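## Task

White is to play: make the one move that checkmates Black. Apart from the squares that move involves, each square must finish holding exactly what it held at the start. All pieces on the board must end standing upright and wholly inside their squares, and this must stay true without the robot holding anything in place.

## Robot and tools

Robot: one SO101 arm with five joints (shoulder_pan, shoulder_lift, elbow_flex, wrist_flex, wrist_roll) and a two-finger gripper. Only the finger on the gripper's -y side moves; the +y finger is fixed. The fingers point along the gripper's +z axis and close along its y axis. Fully open, the moving fingertip sits about 85 mm back toward the wrist from the fixed one; when closing it passes the fixed tip by at most about 4 mm. Because there are only five joints, the fingers always lie in the vertical plane through the base axis and the gripper. To tilt them by angle a within that plane, use rotation vector a*(cos w, sin w, 0) in gripper axes, w being the wrist_roll angle; positive a tilts outward, then up. Pointing straight down is possible only low near the base (best about 0.09 m above the base at 0.16 m out, about 0.04 m at 0.25 m out). Near the base with fingers down, a wrist_roll outside roughly -1.9 to 0.0 rad risks the bracket or open finger hitting the arm.

Frame: the scene frame has its origin on the table top under the arm base, +z up, +y to the left when facing along +x. Reported positions are in metres, orientation as a quaternion w,x,y,z. end_effector_position is the centre of the fixed finger's pad, about 5 mm inside its tip, whatever the opening. Reported positions may be off, more so at long reach; expect a few mm of error, about 1 cm far out.

execute_actions(actions): a list of actions run in order. Each action is a table of 0 to 15 rows; each row runs one step of 1/30 s, and a short table repeats its final row until 15 steps are used. A row is seven numbers in [-1, 1]: dx, dy, dz, rx, ry, rz, opening. The first six are an offset, in the gripper's own axes, from the gripper pose measured when that action began (for a call's first action, the last pose a result reported); every row refers to that same start, not to the row before. Scale: 1.0 equals 0.6 m or 180 degrees; rx, ry, rz form a single rotation vector. Opening is absolute: +1 fully open (0.106 m), -1 closed, 0 about 0.074 m, linear in joint travel rather than width. Closing fully takes at least about 0.5 s. An empty list only returns state and images. Each step, the command is clipped to within 70 mm and 16 degrees of the measured pose, and after an action the arm continues only to that last clipped pose, so send far targets over several actions.

move(target, speed, blocking): target is one seven-number row like above, an offset in gripper axes from the pose in the scene's latest result showing one, plus absolute opening (sent when the move starts). The gripper follows a straight path lasting 0.5 to 10 s (longer paths stop short), turning the shorter way. speed is in m/s, 0.002 to 0.5, default 0.25; rotation limited to twice that in rad/s. The path ignores obstacles; the hand can lag, drift or overshoot the speed, especially with the arm almost straight. Faster contact and targets set deeper past a surface press harder. Tilted straight paths holding orientation often end held or off_target. blocking=false returns after 0.5 s while the arm keeps going; then only wait or stop are accepted until a result reports the end. The extra "move:" line gives the ending (done, off_target, moving, held, fault) and limits (paced: command clipped; held: some steps blocked, after which the arm may jump faster), plus distance to target.

wait(seconds): 0 to 10 s with the last command held; returns early if a running move ends. stop(): brakes a running move (needs room, more when fast); fingers keep moving. zoom_image(camera, region): camera is cam_high, cam_low or cam_wrist (each 672x504); region [x0, y0, x1, y1] in pixels from the top-left, at most 504x504. read_manual(section): licence texts only. finished_scene(scene): ends scene 1 or 2 for good after the last command is held and reports success; the goal must already hold and keep holding. Replying without a tool call ends all scenes.

Result lines: robot state with pose; "Hand target" is where the controller is now driving; grip_measured is the finger opening on the command scale; step readings list positions, with HELD marking held-back steps; "pose unreachable" means the clearance check altered or blocked the command; FAULT and OVER-TEMPERATURE FAULT mean the arm was stopped; MOTOR HOT warns from 55 °C (shutdown at 70 °C). Camera calibrations are given per scene and may differ slightly.

Gripping: command an opening clearly below grip_measured to hold; lower squeezes harder (about 19 to 25 N per pad). More than about 0.08 below for about 2 s can make the force fade; raising the opening restores force but releases. Held parts may be tugged briefly, so grip firmly.

Avoid: knocking or dropping anything off the table (fails the task), slamming, toppling pieces, and pushing against rigid things for about 2 s total, which can weaken a motor silently; fix it by moving a few cm back in one action. The sim runs while you think, with the robot holding its last command, so do not leave it pressing or squeezing.

Each tool is called after ">>>" by a JSON object that holds its "op" and its "data", one argument or row to a line.

## Session

>>> {"op": "execute_actions", "data": {
  "actions": []
}}

Scene clock: 0.00 s.
end_effector_position=(+0.1381, -0.1165, +0.1518) grip_measured=+1.00 end_effector_quat_wxyz=(+0.265, +0.543, +0.796, -0.038)
Joint positions: [ 0.74  -0.722  0.252  1.499 -1.979  0.106]
Hand target: +0.138, -0.117, +0.152; +0.265, +0.543, +0.796, -0.038

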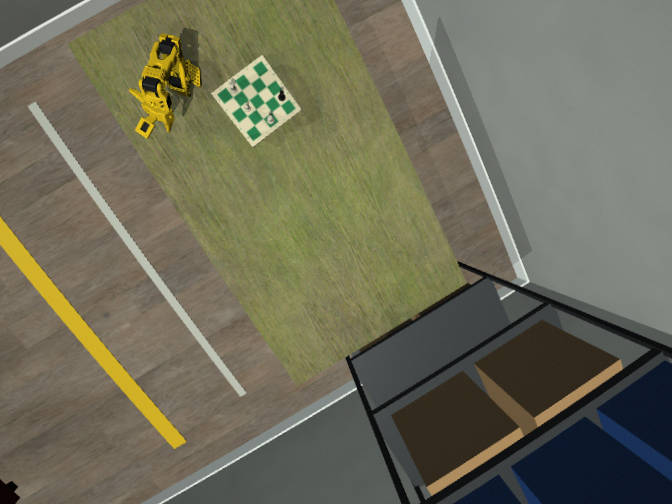

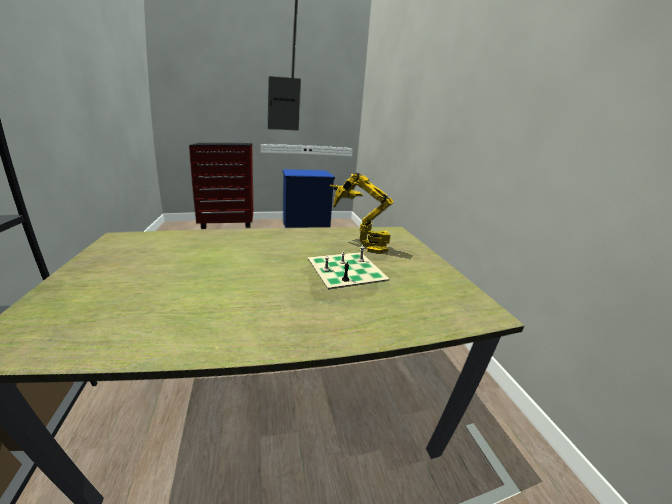

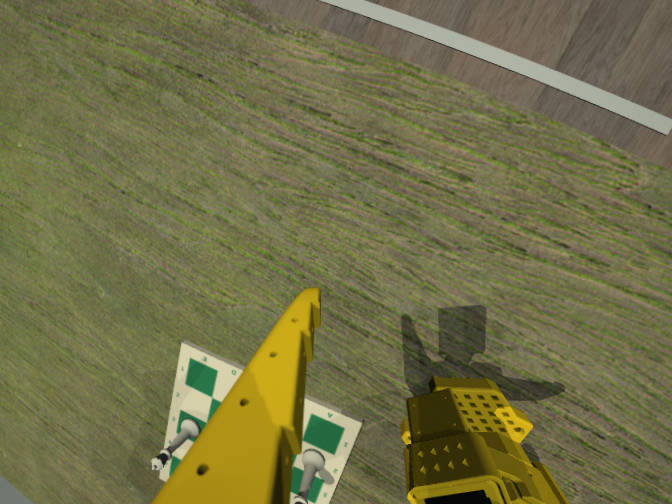

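>>> {"op": "zoom_image", "data": {
  "camera": "cam_high",
  "region": [200, 50, 320, 150]
}}

>>> {"op": "zoom_image", "data": {
  "camera": "cam_low",
  "region": [300, 235, 400, 295]
}}

>>> {"op": "zoom_image", "data": {
  "camera": "cam_wrist",
  "region": [130, 330, 380, 504]
}}

Region (200, 50, 320, 150) of cam_high's 672x504 image, scaled by 4.200, with more detail than that image has.

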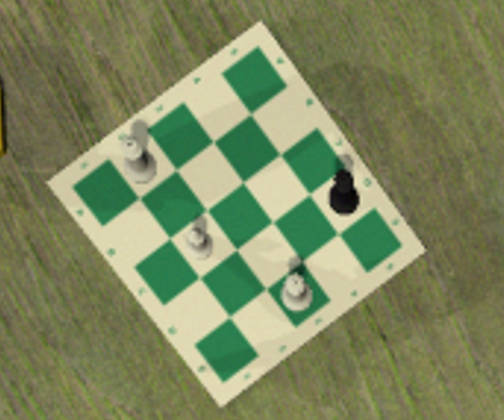

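Region (300, 235, 400, 295) of cam_low's 672x504 image, scaled by 5.040, with more detail than that image has; it fills the top 302 rows of this view, and the rest is white.

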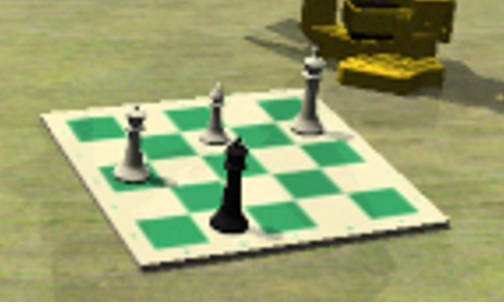

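Region (130, 330, 380, 504) of cam_wrist's 672x504 image, scaled by 2.016; it fills the top 351 rows of this view, and the rest is white.

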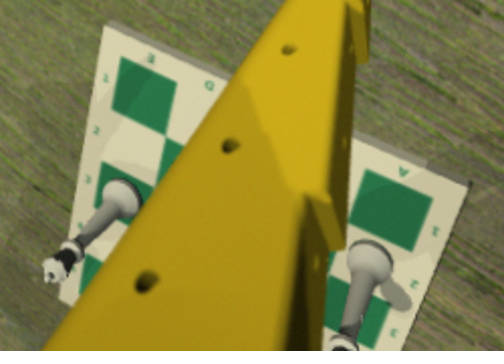

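>>> {"op": "move", "data": {
  "target": [0.065,-0.03,0.075,0.068,0.158,0,0.2]
}}

Scene clock: 2.30 s.
end_effector_position=(+0.1278, -0.1072, +0.0909) grip_measured=+0.21 end_effector_quat_wxyz=(+0.006, +0.563, +0.826, -0.001)
Joint positions: [ 0.74  -0.269  0.186  1.642 -1.979  0.085]
Hand target: +0.129, -0.107, +0.091; +0.001, +0.561, +0.828, -0.000
Off the commanded pose: 0.001 m, 2 deg.
move: done
camera_calibration (this result's frames):
cam_wrist: T_world_to_cam=[[-0.932196, -0.361139, 0.0242713, 0.0730852], [-0.280913, 0.764138, 0.580673, 0.0785068], [-0.22825, 0.534483, -0.813775, 0.233952], [0, 0, 0, 1]] pos_world=[0.143583, -0.158639, 0.143023]

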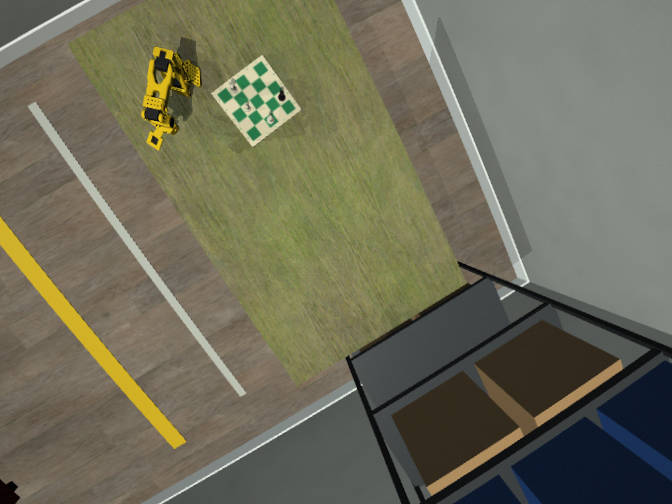

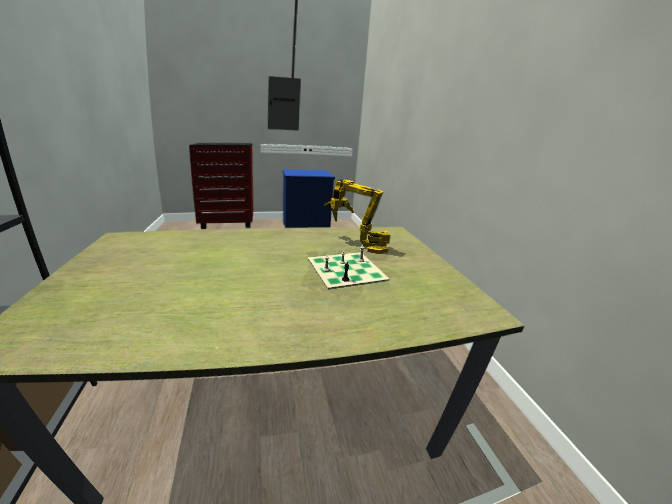

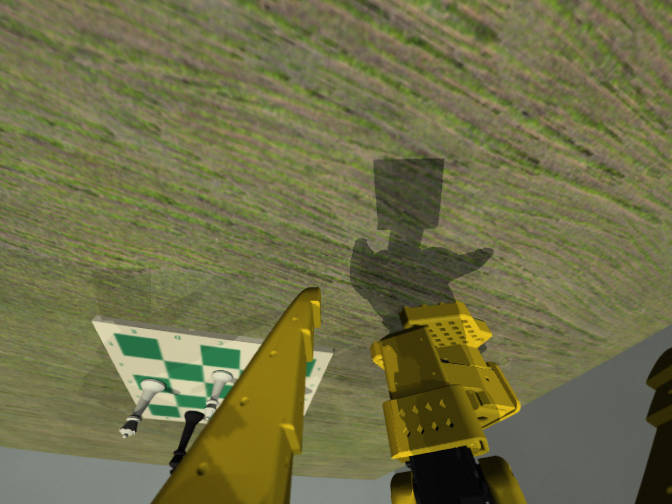

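>>> {"op": "move", "data": {
  "target": [0.184,0.156,0.006,0,0,-0.437,-0.3],
  "speed": 0.4
}}

>>> {"op": "move", "data": {
  "target": [0.02,0.12,0,0,0,-0.167,-0.3]
}}

Scene clock: 4.63 s.
end_effector_position=(+0.1718, +0.0294, +0.0875) grip_measured=-0.29 end_effector_quat_wxyz=(+0.005, -0.080, +0.997, +0.000)
Joint positions: [-0.125 -0.171  0.111  1.622 -1.487  0.055]
Hand target: +0.174, +0.031, +0.087; +0.005, -0.088, +0.996, +0.000
Off the commanded pose: 0.003 m, 1 deg.
move: done
camera_calibration (this result's frames):
cam_wrist: T_world_to_cam=[[0.155693, -0.987347, 0.0300925, -0.00550924], [-0.805789, -0.109324, 0.582024, 0.104194], [-0.57137, -0.114865, -0.812615, 0.246147], [0, 0, 0, 1]] pos_world=[0.225457, 0.0342251, 0.139545]

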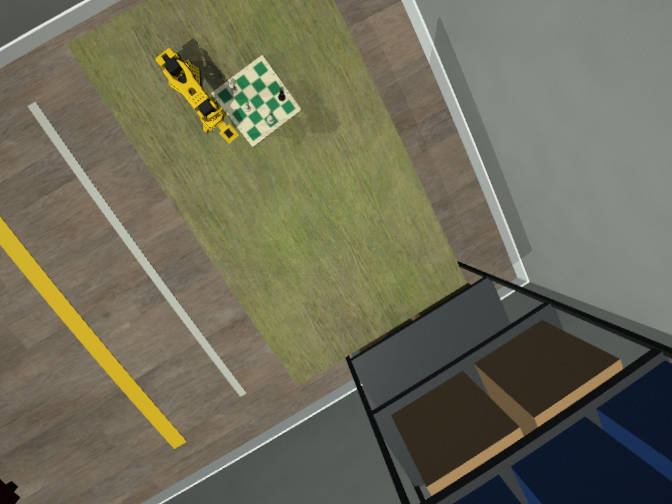

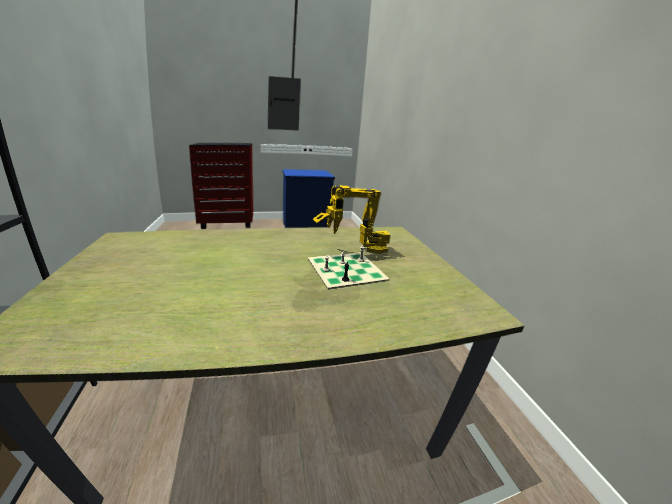

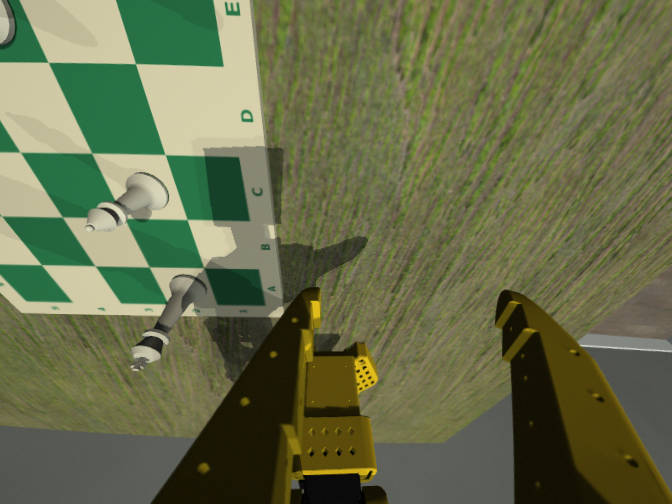

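Scene clock: 6.07 s.
end_effector_position=(+0.1474, +0.0968, +0.0881) grip_measured=-0.29 end_effector_quat_wxyz=(+0.008, -0.329, +0.944, +0.002)
Joint positions: [-0.538 -0.154  0.088  1.622 -1.39   0.055]
Hand target: +0.148, +0.099, +0.087; +0.004, -0.336, +0.942, +0.001
Off the commanded pose: 0.002 m, 1 deg.
move: done
camera_calibration (this result's frames):
cam_wrist: T_world_to_cam=[[0.617132, -0.786218, 0.0317739, -0.022815], [-0.653577, -0.489695, 0.577093, 0.106369], [-0.438162, -0.37691, -0.81606, 0.246546], [0, 0, 0, 1]] pos_world=[0.191627, 0.127076, 0.140537]

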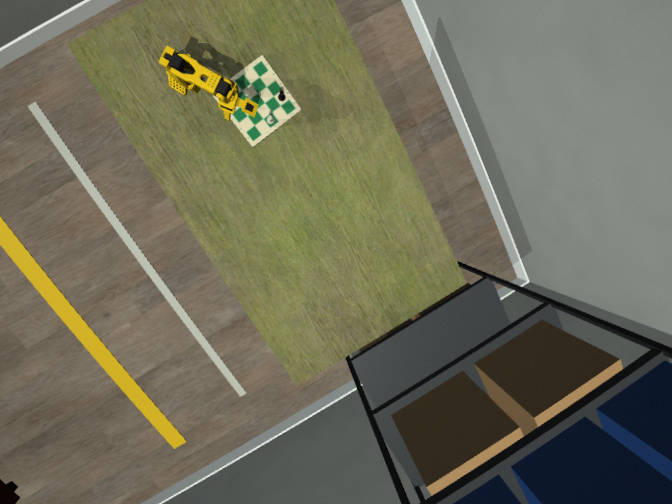

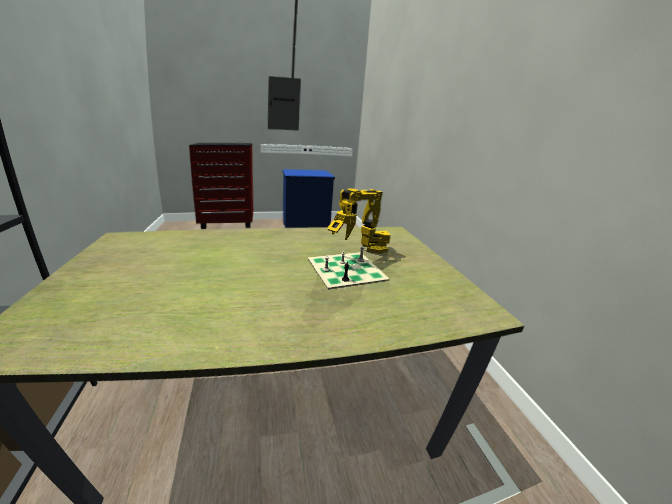

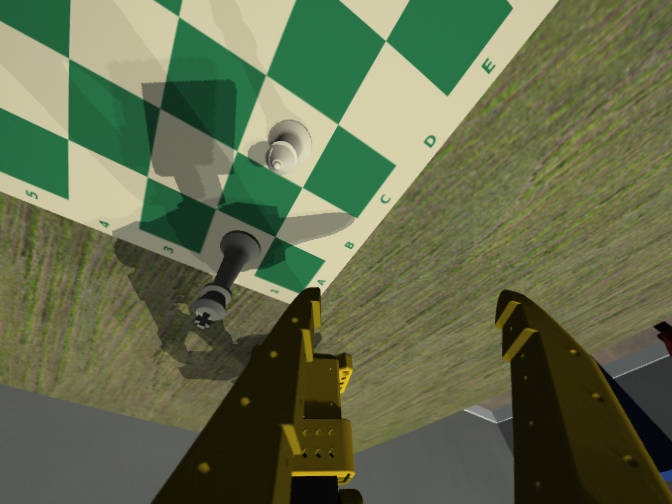

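>>> {"op": "move", "data": {
  "target": [-0.055,0.05,0.028,0,0,0,-0.55],
  "speed": 0.12
}}

>>> {"op": "move", "data": {
  "target": [0,0,0.035,0,0,0,-0.55],
  "speed": 0.06
}}

Scene clock: 7.30 s.
end_effector_position=(+0.1541, +0.1388, +0.0733) grip_measured=-0.54 end_effector_quat_wxyz=(+0.009, -0.329, +0.944, +0.004)
Joint positions: [-0.696  0.097 -0.099  1.553 -1.548  0.037]
Hand target: +0.154, +0.141, +0.071; +0.007, -0.329, +0.944, +0.003
Off the commanded pose: 0.003 m, 0 deg.
move: done
camera_calibration (this result's frames):
cam_wrist: T_world_to_cam=[[0.617087, -0.786353, 0.0291916, 0.00674775], [-0.654782, -0.492555, 0.57328, 0.140729], [-0.436422, -0.372878, -0.818839, 0.25255], [0, 0, 0, 1]] pos_world=[0.198201, 0.168793, 0.125924]

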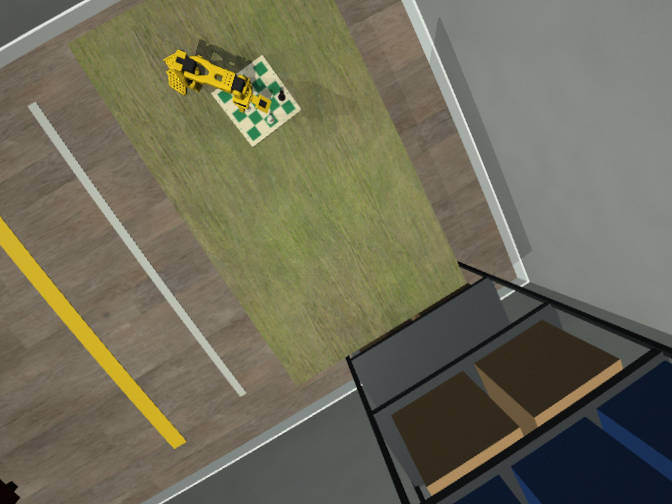

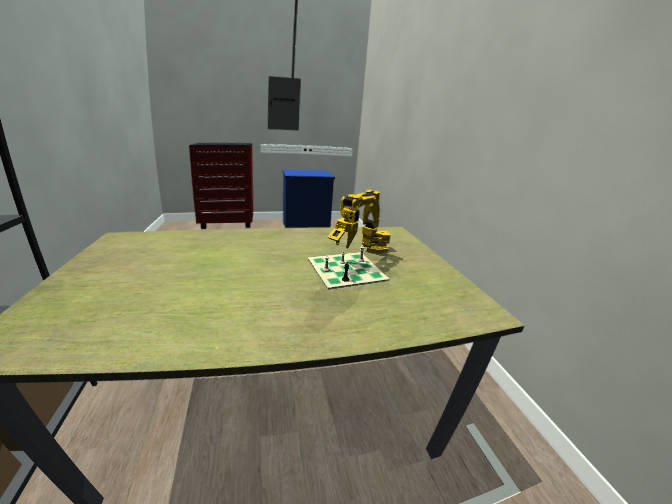

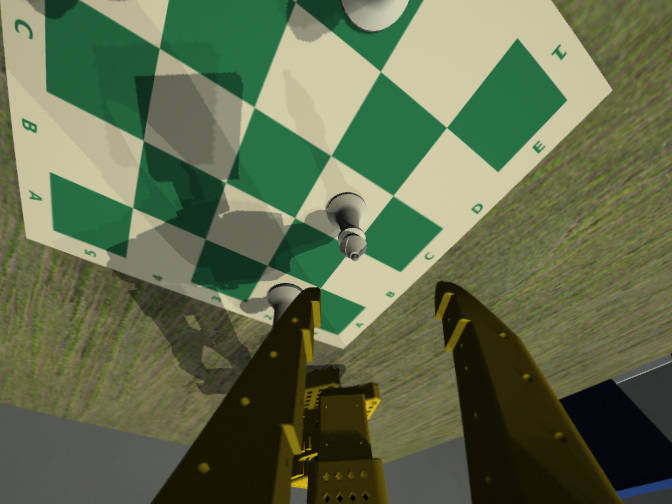

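Scene clock: 8.03 s.
end_effector_position=(+0.1559, +0.1403, +0.0564) grip_measured=-0.54 end_effector_quat_wxyz=(+0.017, -0.329, +0.944, +0.007)
Joint positions: [-0.696  0.097  0.027  1.41  -1.548  0.037]
Hand target: +0.154, +0.139, +0.052; +0.009, -0.329, +0.944, +0.003
Off the commanded pose: 0.005 m, 1 deg.
move: done
camera_calibration (this result's frames):
cam_wrist: T_world_to_cam=[[0.616712, -0.786666, 0.028671, 0.00744369], [-0.662116, -0.498682, 0.559391, 0.155102], [-0.425757, -0.363967, -0.828408, 0.237683], [0, 0, 0, 1]] pos_world=[0.1993, 0.169711, 0.109923]

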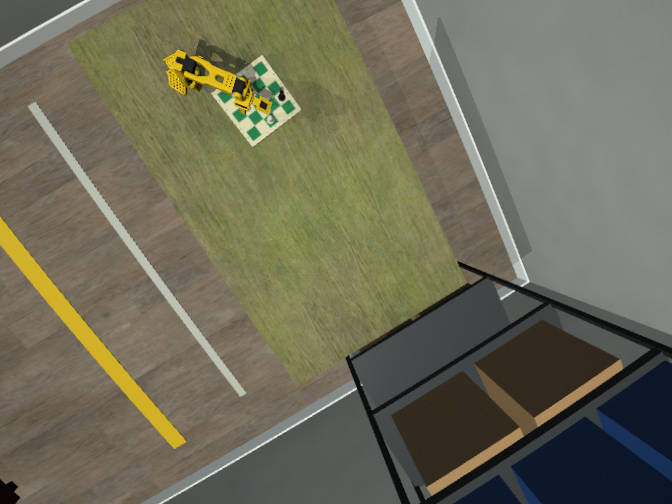

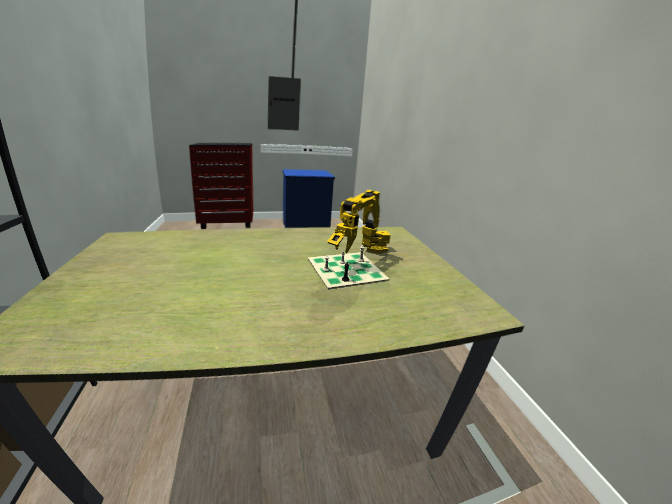

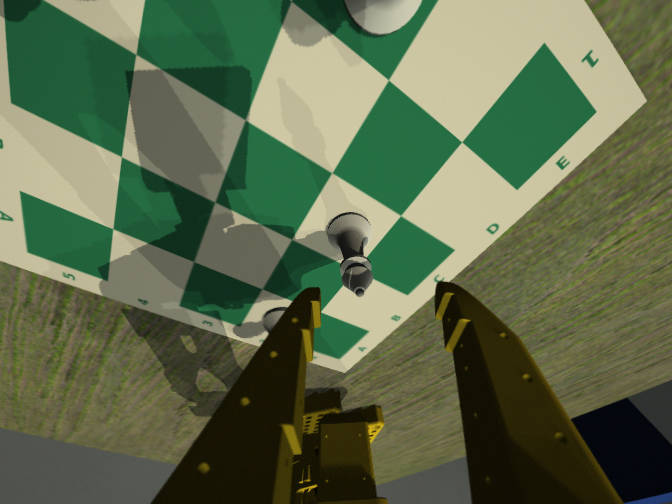

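>>> {"op": "move", "data": {
  "target": [0.012,-0.004,0.05,0,0.012,0,-0.55],
  "speed": 0.06
}}

>>> {"op": "zoom_image", "data": {
  "camera": "cam_low",
  "region": [300, 215, 400, 295]
}}

Scene clock: 9.10 s.
end_effector_position=(+0.1545, +0.1383, +0.0323) grip_measured=-0.54 end_effector_quat_wxyz=(+0.014, -0.329, +0.944, +0.005)
Joint positions: [-0.693  0.123  0.174  1.244 -1.545  0.037]
Hand target: +0.153, +0.135, +0.026; +0.000, -0.329, +0.944, +0.000
Off the commanded pose: 0.007 m, 2 deg.
move: done
camera_calibration (this result's frames):
cam_wrist: T_world_to_cam=[[0.616879, -0.786524, 0.0289985, 0.0073694], [-0.658838, -0.495876, 0.565721, 0.165538], [-0.430573, -0.368086, -0.824087, 0.217534], [0, 0, 0, 1]] pos_world=[0.198181, 0.167954, 0.0854049]

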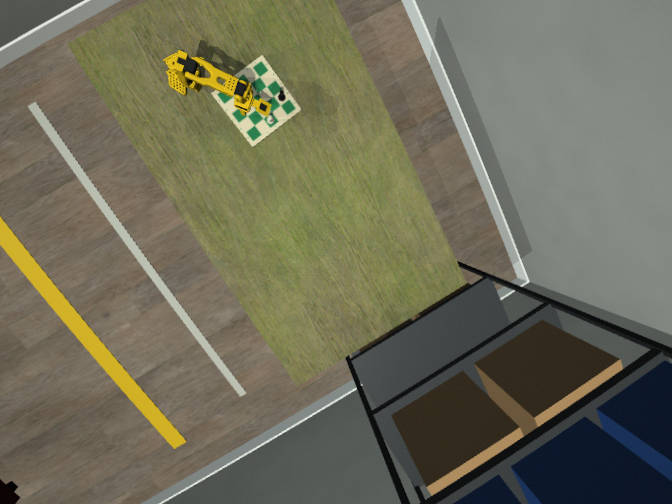

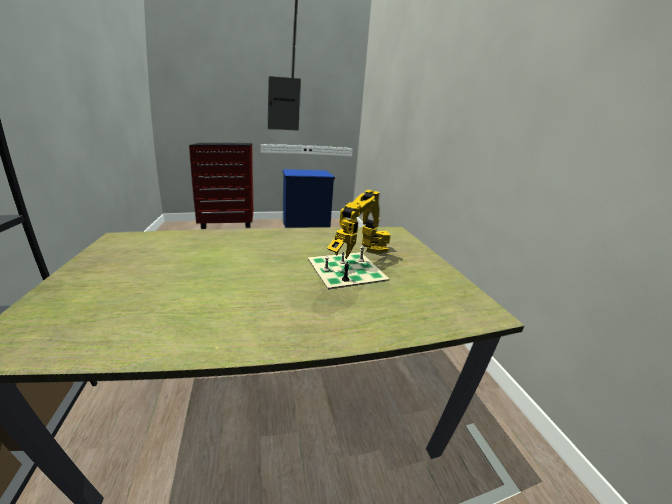

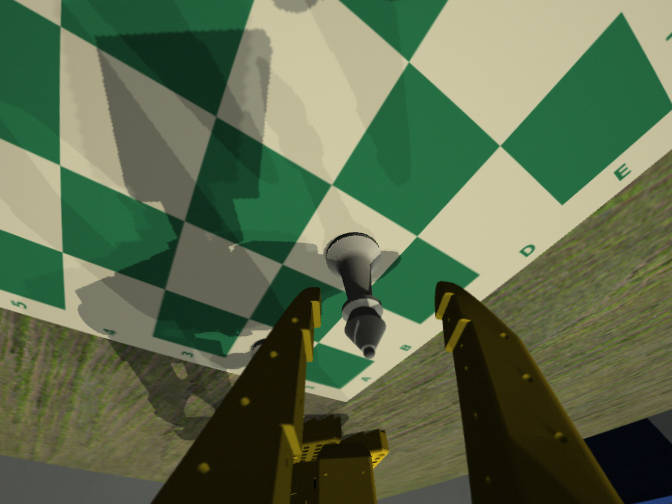

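Region (300, 215, 400, 295) of cam_low's 672x504 image, scaled by 5.040, with more detail than that image has; it fills the top 403 rows of this view, and the rest is white.

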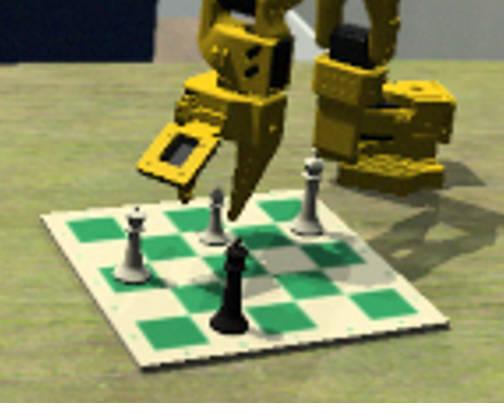

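>>> {"op": "execute_actions", "data": {
  "actions": [
    [[0.006,0,0.018,0,0.008,0,-0.65]],
    [[0.004,-0.013,0.008,0,0.008,0,-0.75]]
  ]
}}

Scene clock: 10.30 s.
end_effector_position=(+0.1585, +0.1334, +0.0267) grip_measured=-0.74 end_effector_quat_wxyz=(+0.014, -0.329, +0.944, +0.005)
Joint positions: [-0.662  0.137  0.198  1.206 -1.514  0.022]
Hand target: +0.158, +0.131, +0.023; +0.004, -0.329, +0.944, +0.001
Off the commanded pose: 0.005 m, 1 deg.
Step readings (end_effector_position; steps 1 to 15: 1st action; 16 to 30: 2nd action):
0: (+0.1545, +0.1383, +0.0323)
1: (+0.1544, +0.1383, +0.0321)
2: (+0.1542, +0.1381, +0.0307)
4: (+0.1540, +0.1379, +0.0284)
8: (+0.1547, +0.1385, +0.0275)
15: (+0.1549, +0.1386, +0.0275)
16: (+0.1549, +0.1386, +0.0275)
17: (+0.1554, +0.1378, +0.0273)
19: (+0.1571, +0.1355, +0.0273)
23: (+0.1583, +0.1336, +0.0267)
30: end_effector_position above
camera_calibration (this result's frames):
cam_wrist: T_world_to_cam=[[0.616852, -0.786511, 0.0298968, 0.00115471], [-0.659163, -0.495471, 0.565696, 0.168912], [-0.430114, -0.368658, -0.824071, 0.212877], [0, 0, 0, 1]] pos_world=[0.202189, 0.163078, 0.0798382]

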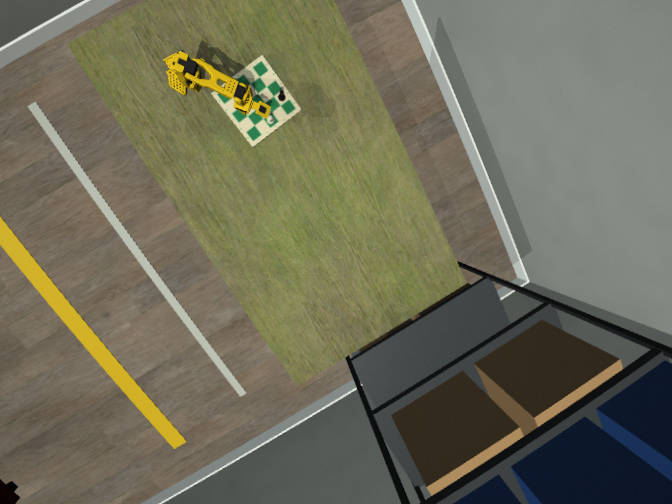

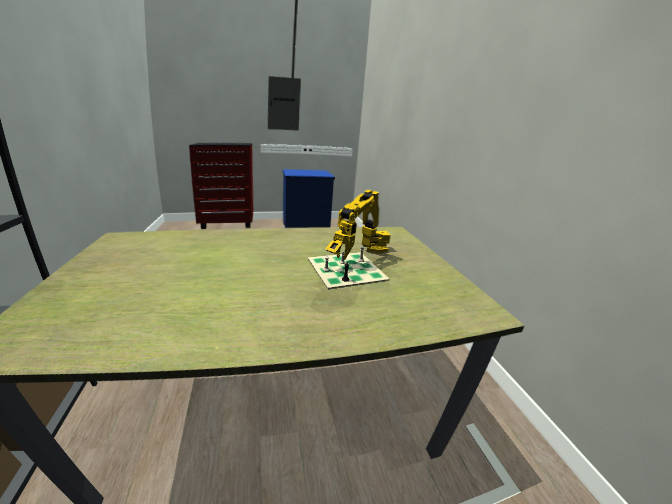

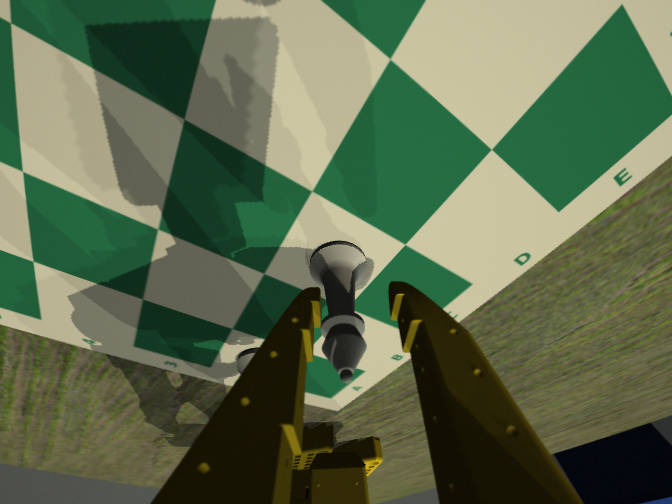

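>>> {"op": "execute_actions", "data": {
  "actions": [
    [[0.01,-0.004,0.006,0,0.01,0,-0.78]],
    [[0.003,0,0.003,0,0.005,0,-0.81],[0.003,0,0.003,0,0.005,0,-0.83],[0.003,0,0.003,0,0.005,0,-0.85],[0.003,0,0.003,0,0.005,0,-0.87],[0.003,0,0.003,0,0.005,0,-0.89],[0.003,0,0.003,0,0.005,0,-0.91],[0.003,0,0.003,0,0.005,0,-0.93],[0.003,0,0.003,0,0.005,0,-0.95]]
  ]
}}

Scene clock: 11.43 s.
end_effector_position=(+0.1577, +0.1319, +0.0257) grip_measured=-0.90 end_effector_quat_wxyz=(+0.010, -0.330, +0.944, +0.003)
Joint positions: [-0.659  0.137  0.206  1.206 -1.51   0.01 ]
Hand target: +0.156, +0.131, +0.024; +0.003, -0.330, +0.944, +0.001
Off the commanded pose: 0.003 m, 1 deg.
Step readings (end_effector_position; steps 1 to 15: 1st action; 16 to 30: 2nd action):
0: (+0.1585, +0.1334, +0.0267)
1: (+0.1585, +0.1334, +0.0267)
2: (+0.1583, +0.1332, +0.0265)
4: (+0.1577, +0.1319, +0.0257)
8: (+0.1577, +0.1319, +0.0257)
15: (+0.1577, +0.1319, +0.0257)
16: (+0.1577, +0.1319, +0.0257)
17: (+0.1577, +0.1319, +0.0257)
19: (+0.1577, +0.1319, +0.0257)
23: (+0.1577, +0.1319, +0.0257)
30: end_effector_position above
camera_calibration (this result's frames):
cam_wrist: T_world_to_cam=[[0.618236, -0.785421, 0.0299737, 0.000194161], [-0.655001, -0.493748, 0.572002, 0.167173], [-0.434463, -0.373265, -0.819704, 0.212324], [0, 0, 0, 1]] pos_world=[0.201625, 0.161947, 0.0784139]

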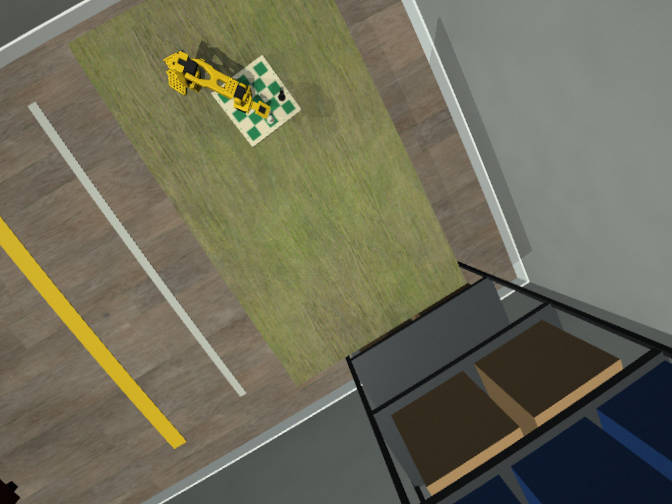

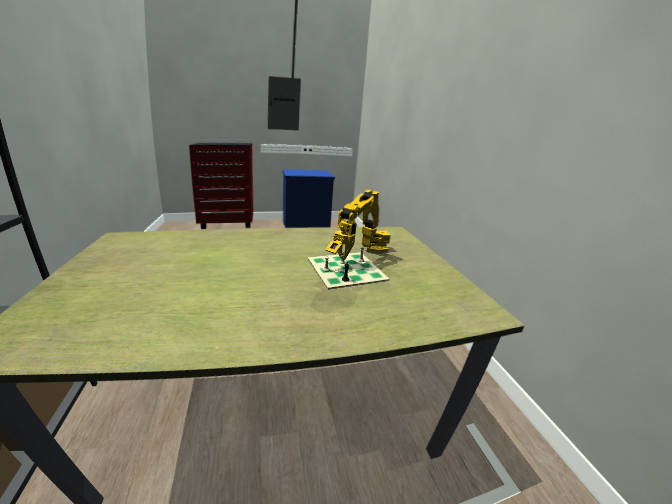

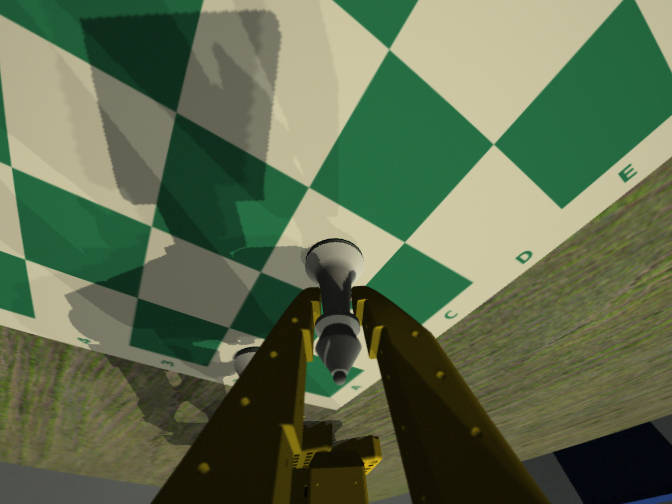

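>>> {"op": "move", "data": {
  "target": [0,0,-0.022,0,0,0,-0.97],
  "speed": 0.05
}}

>>> {"op": "move", "data": {
  "target": [0.014,0.094,0,0,0,0,-0.97],
  "speed": 0.1
}}

Scene clock: 12.30 s.
end_effector_position=(+0.1550, +0.1299, +0.0336) grip_measured=-0.90 end_effector_quat_wxyz=(-0.001, -0.330, +0.944, -0.000)
Joint positions: [-0.659  0.123  0.163  1.287 -1.51   0.01 ]
Hand target: +0.157, +0.132, +0.039; +0.010, -0.330, +0.944, +0.003
Off the commanded pose: 0.006 m, 1 deg.
move: done
camera_calibration (this result's frames):
cam_wrist: T_world_to_cam=[[0.618815, -0.784972, 0.0297764, -0.000159381], [-0.643709, -0.484999, 0.591958, 0.156341], [-0.450229, -0.38548, -0.805418, 0.220461], [0, 0, 0, 1]] pos_world=[0.199995, 0.160683, 0.085021]

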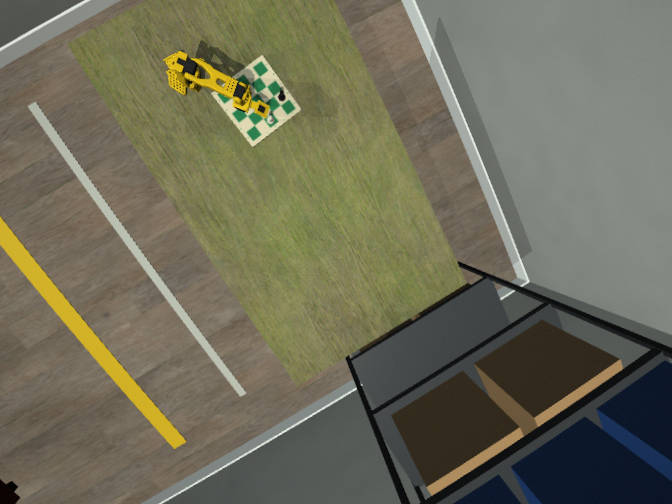

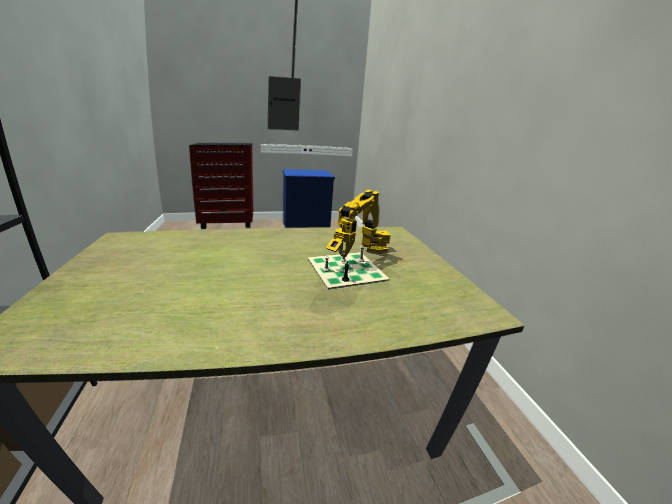

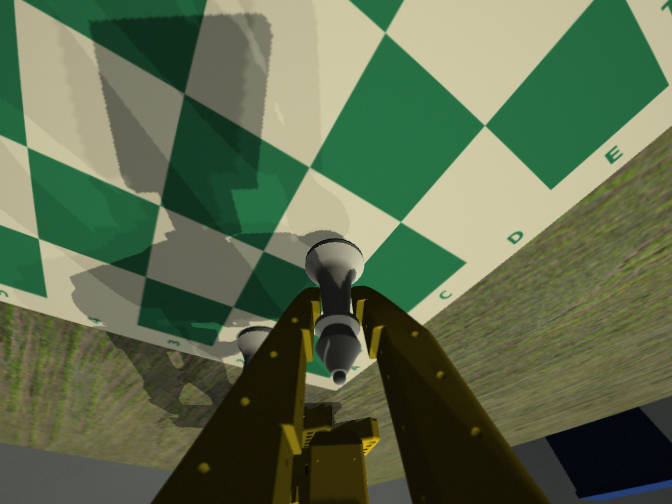

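Scene clock: 13.23 s.
end_effector_position=(+0.1138, +0.1669, +0.0327) grip_measured=-0.90 end_effector_quat_wxyz=(-0.005, -0.329, +0.944, -0.003)
Joint positions: [-0.935  0.117  0.179  1.287 -1.787  0.01 ]
Hand target: +0.113, +0.169, +0.034; -0.001, -0.329, +0.944, -0.001
Off the commanded pose: 0.002 m, 1 deg.
move: done
camera_calibration (this result's frames):
cam_wrist: T_world_to_cam=[[0.617768, -0.785667, 0.0330207, 0.0545814], [-0.64154, -0.479268, 0.59894, 0.146854], [-0.454741, -0.39119, -0.800113, 0.216658], [0, 0, 0, 1]] pos_world=[0.159018, 0.19802, 0.0835919]

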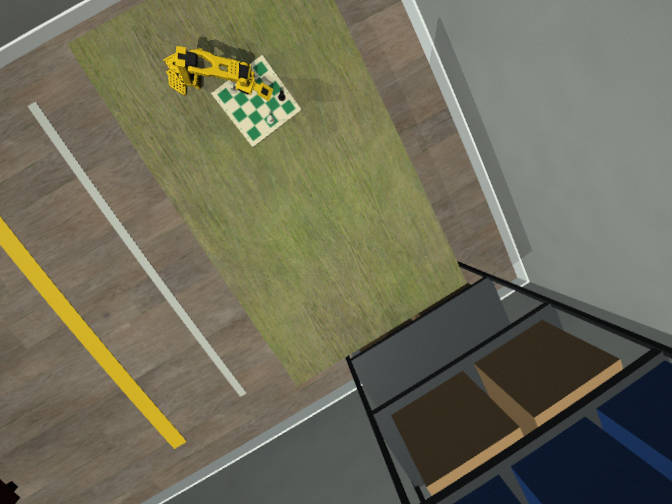

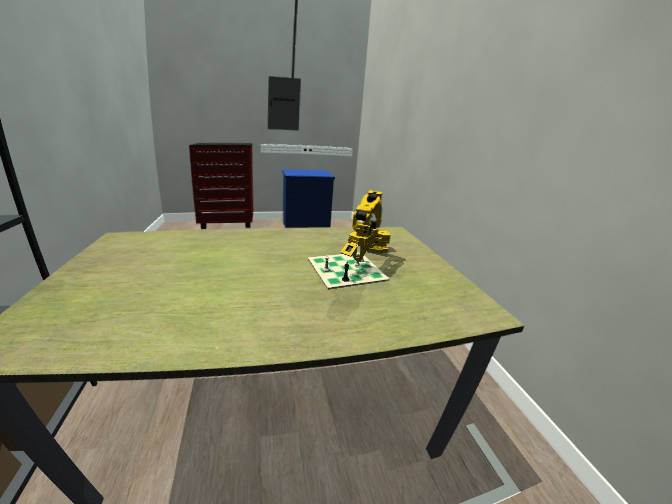

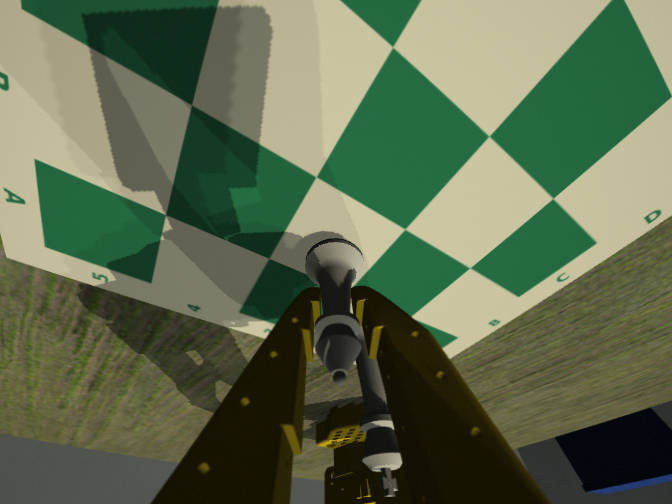

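>>> {"op": "move", "data": {
  "target": [0.002,-0.004,0.018,0,-0.004,0,-0.97],
  "speed": 0.03
}}

Scene clock: 14.03 s.
end_effector_position=(+0.1142, +0.1669, +0.0251) grip_measured=-0.90 end_effector_quat_wxyz=(+0.004, -0.330, +0.944, +0.003)
Joint positions: [-0.934  0.109  0.248  1.204 -1.784  0.01 ]
Hand target: +0.114, +0.164, +0.022; -0.001, -0.329, +0.944, -0.000
Off the commanded pose: 0.004 m, 1 deg.
move: done
camera_calibration (this result's frames):
cam_wrist: T_world_to_cam=[[0.618588, -0.78524, 0.0273375, 0.0545832], [-0.648331, -0.490462, 0.582335, 0.154726], [-0.443865, -0.377949, -0.812489, 0.207627], [0, 0, 0, 1]] pos_world=[0.158707, 0.19722, 0.0770998]

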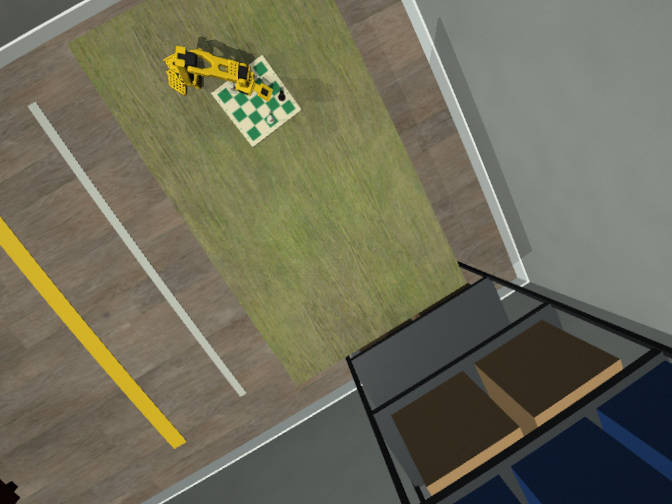

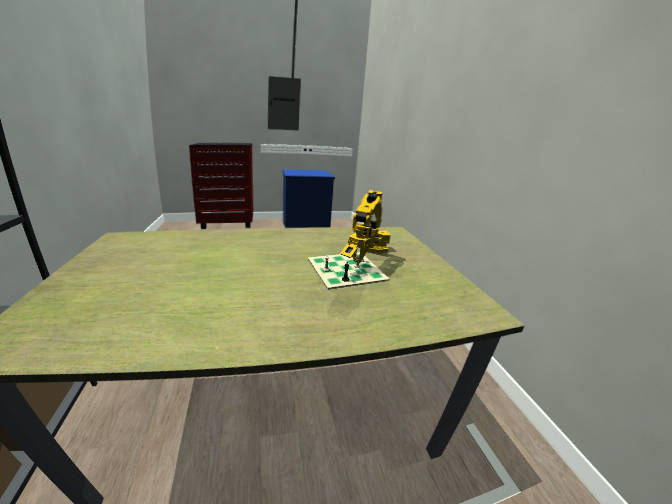

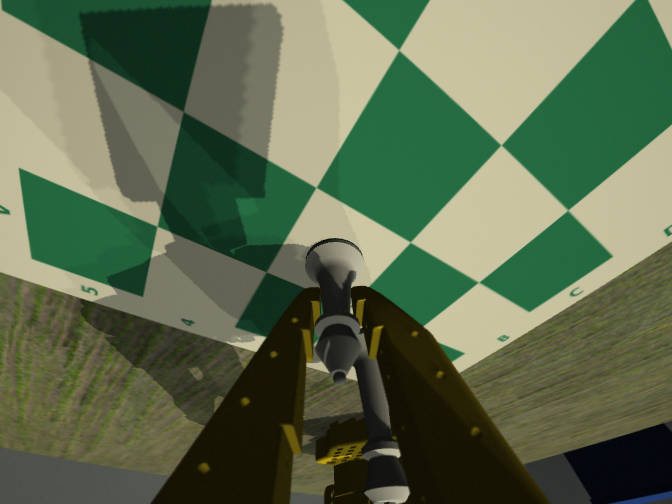

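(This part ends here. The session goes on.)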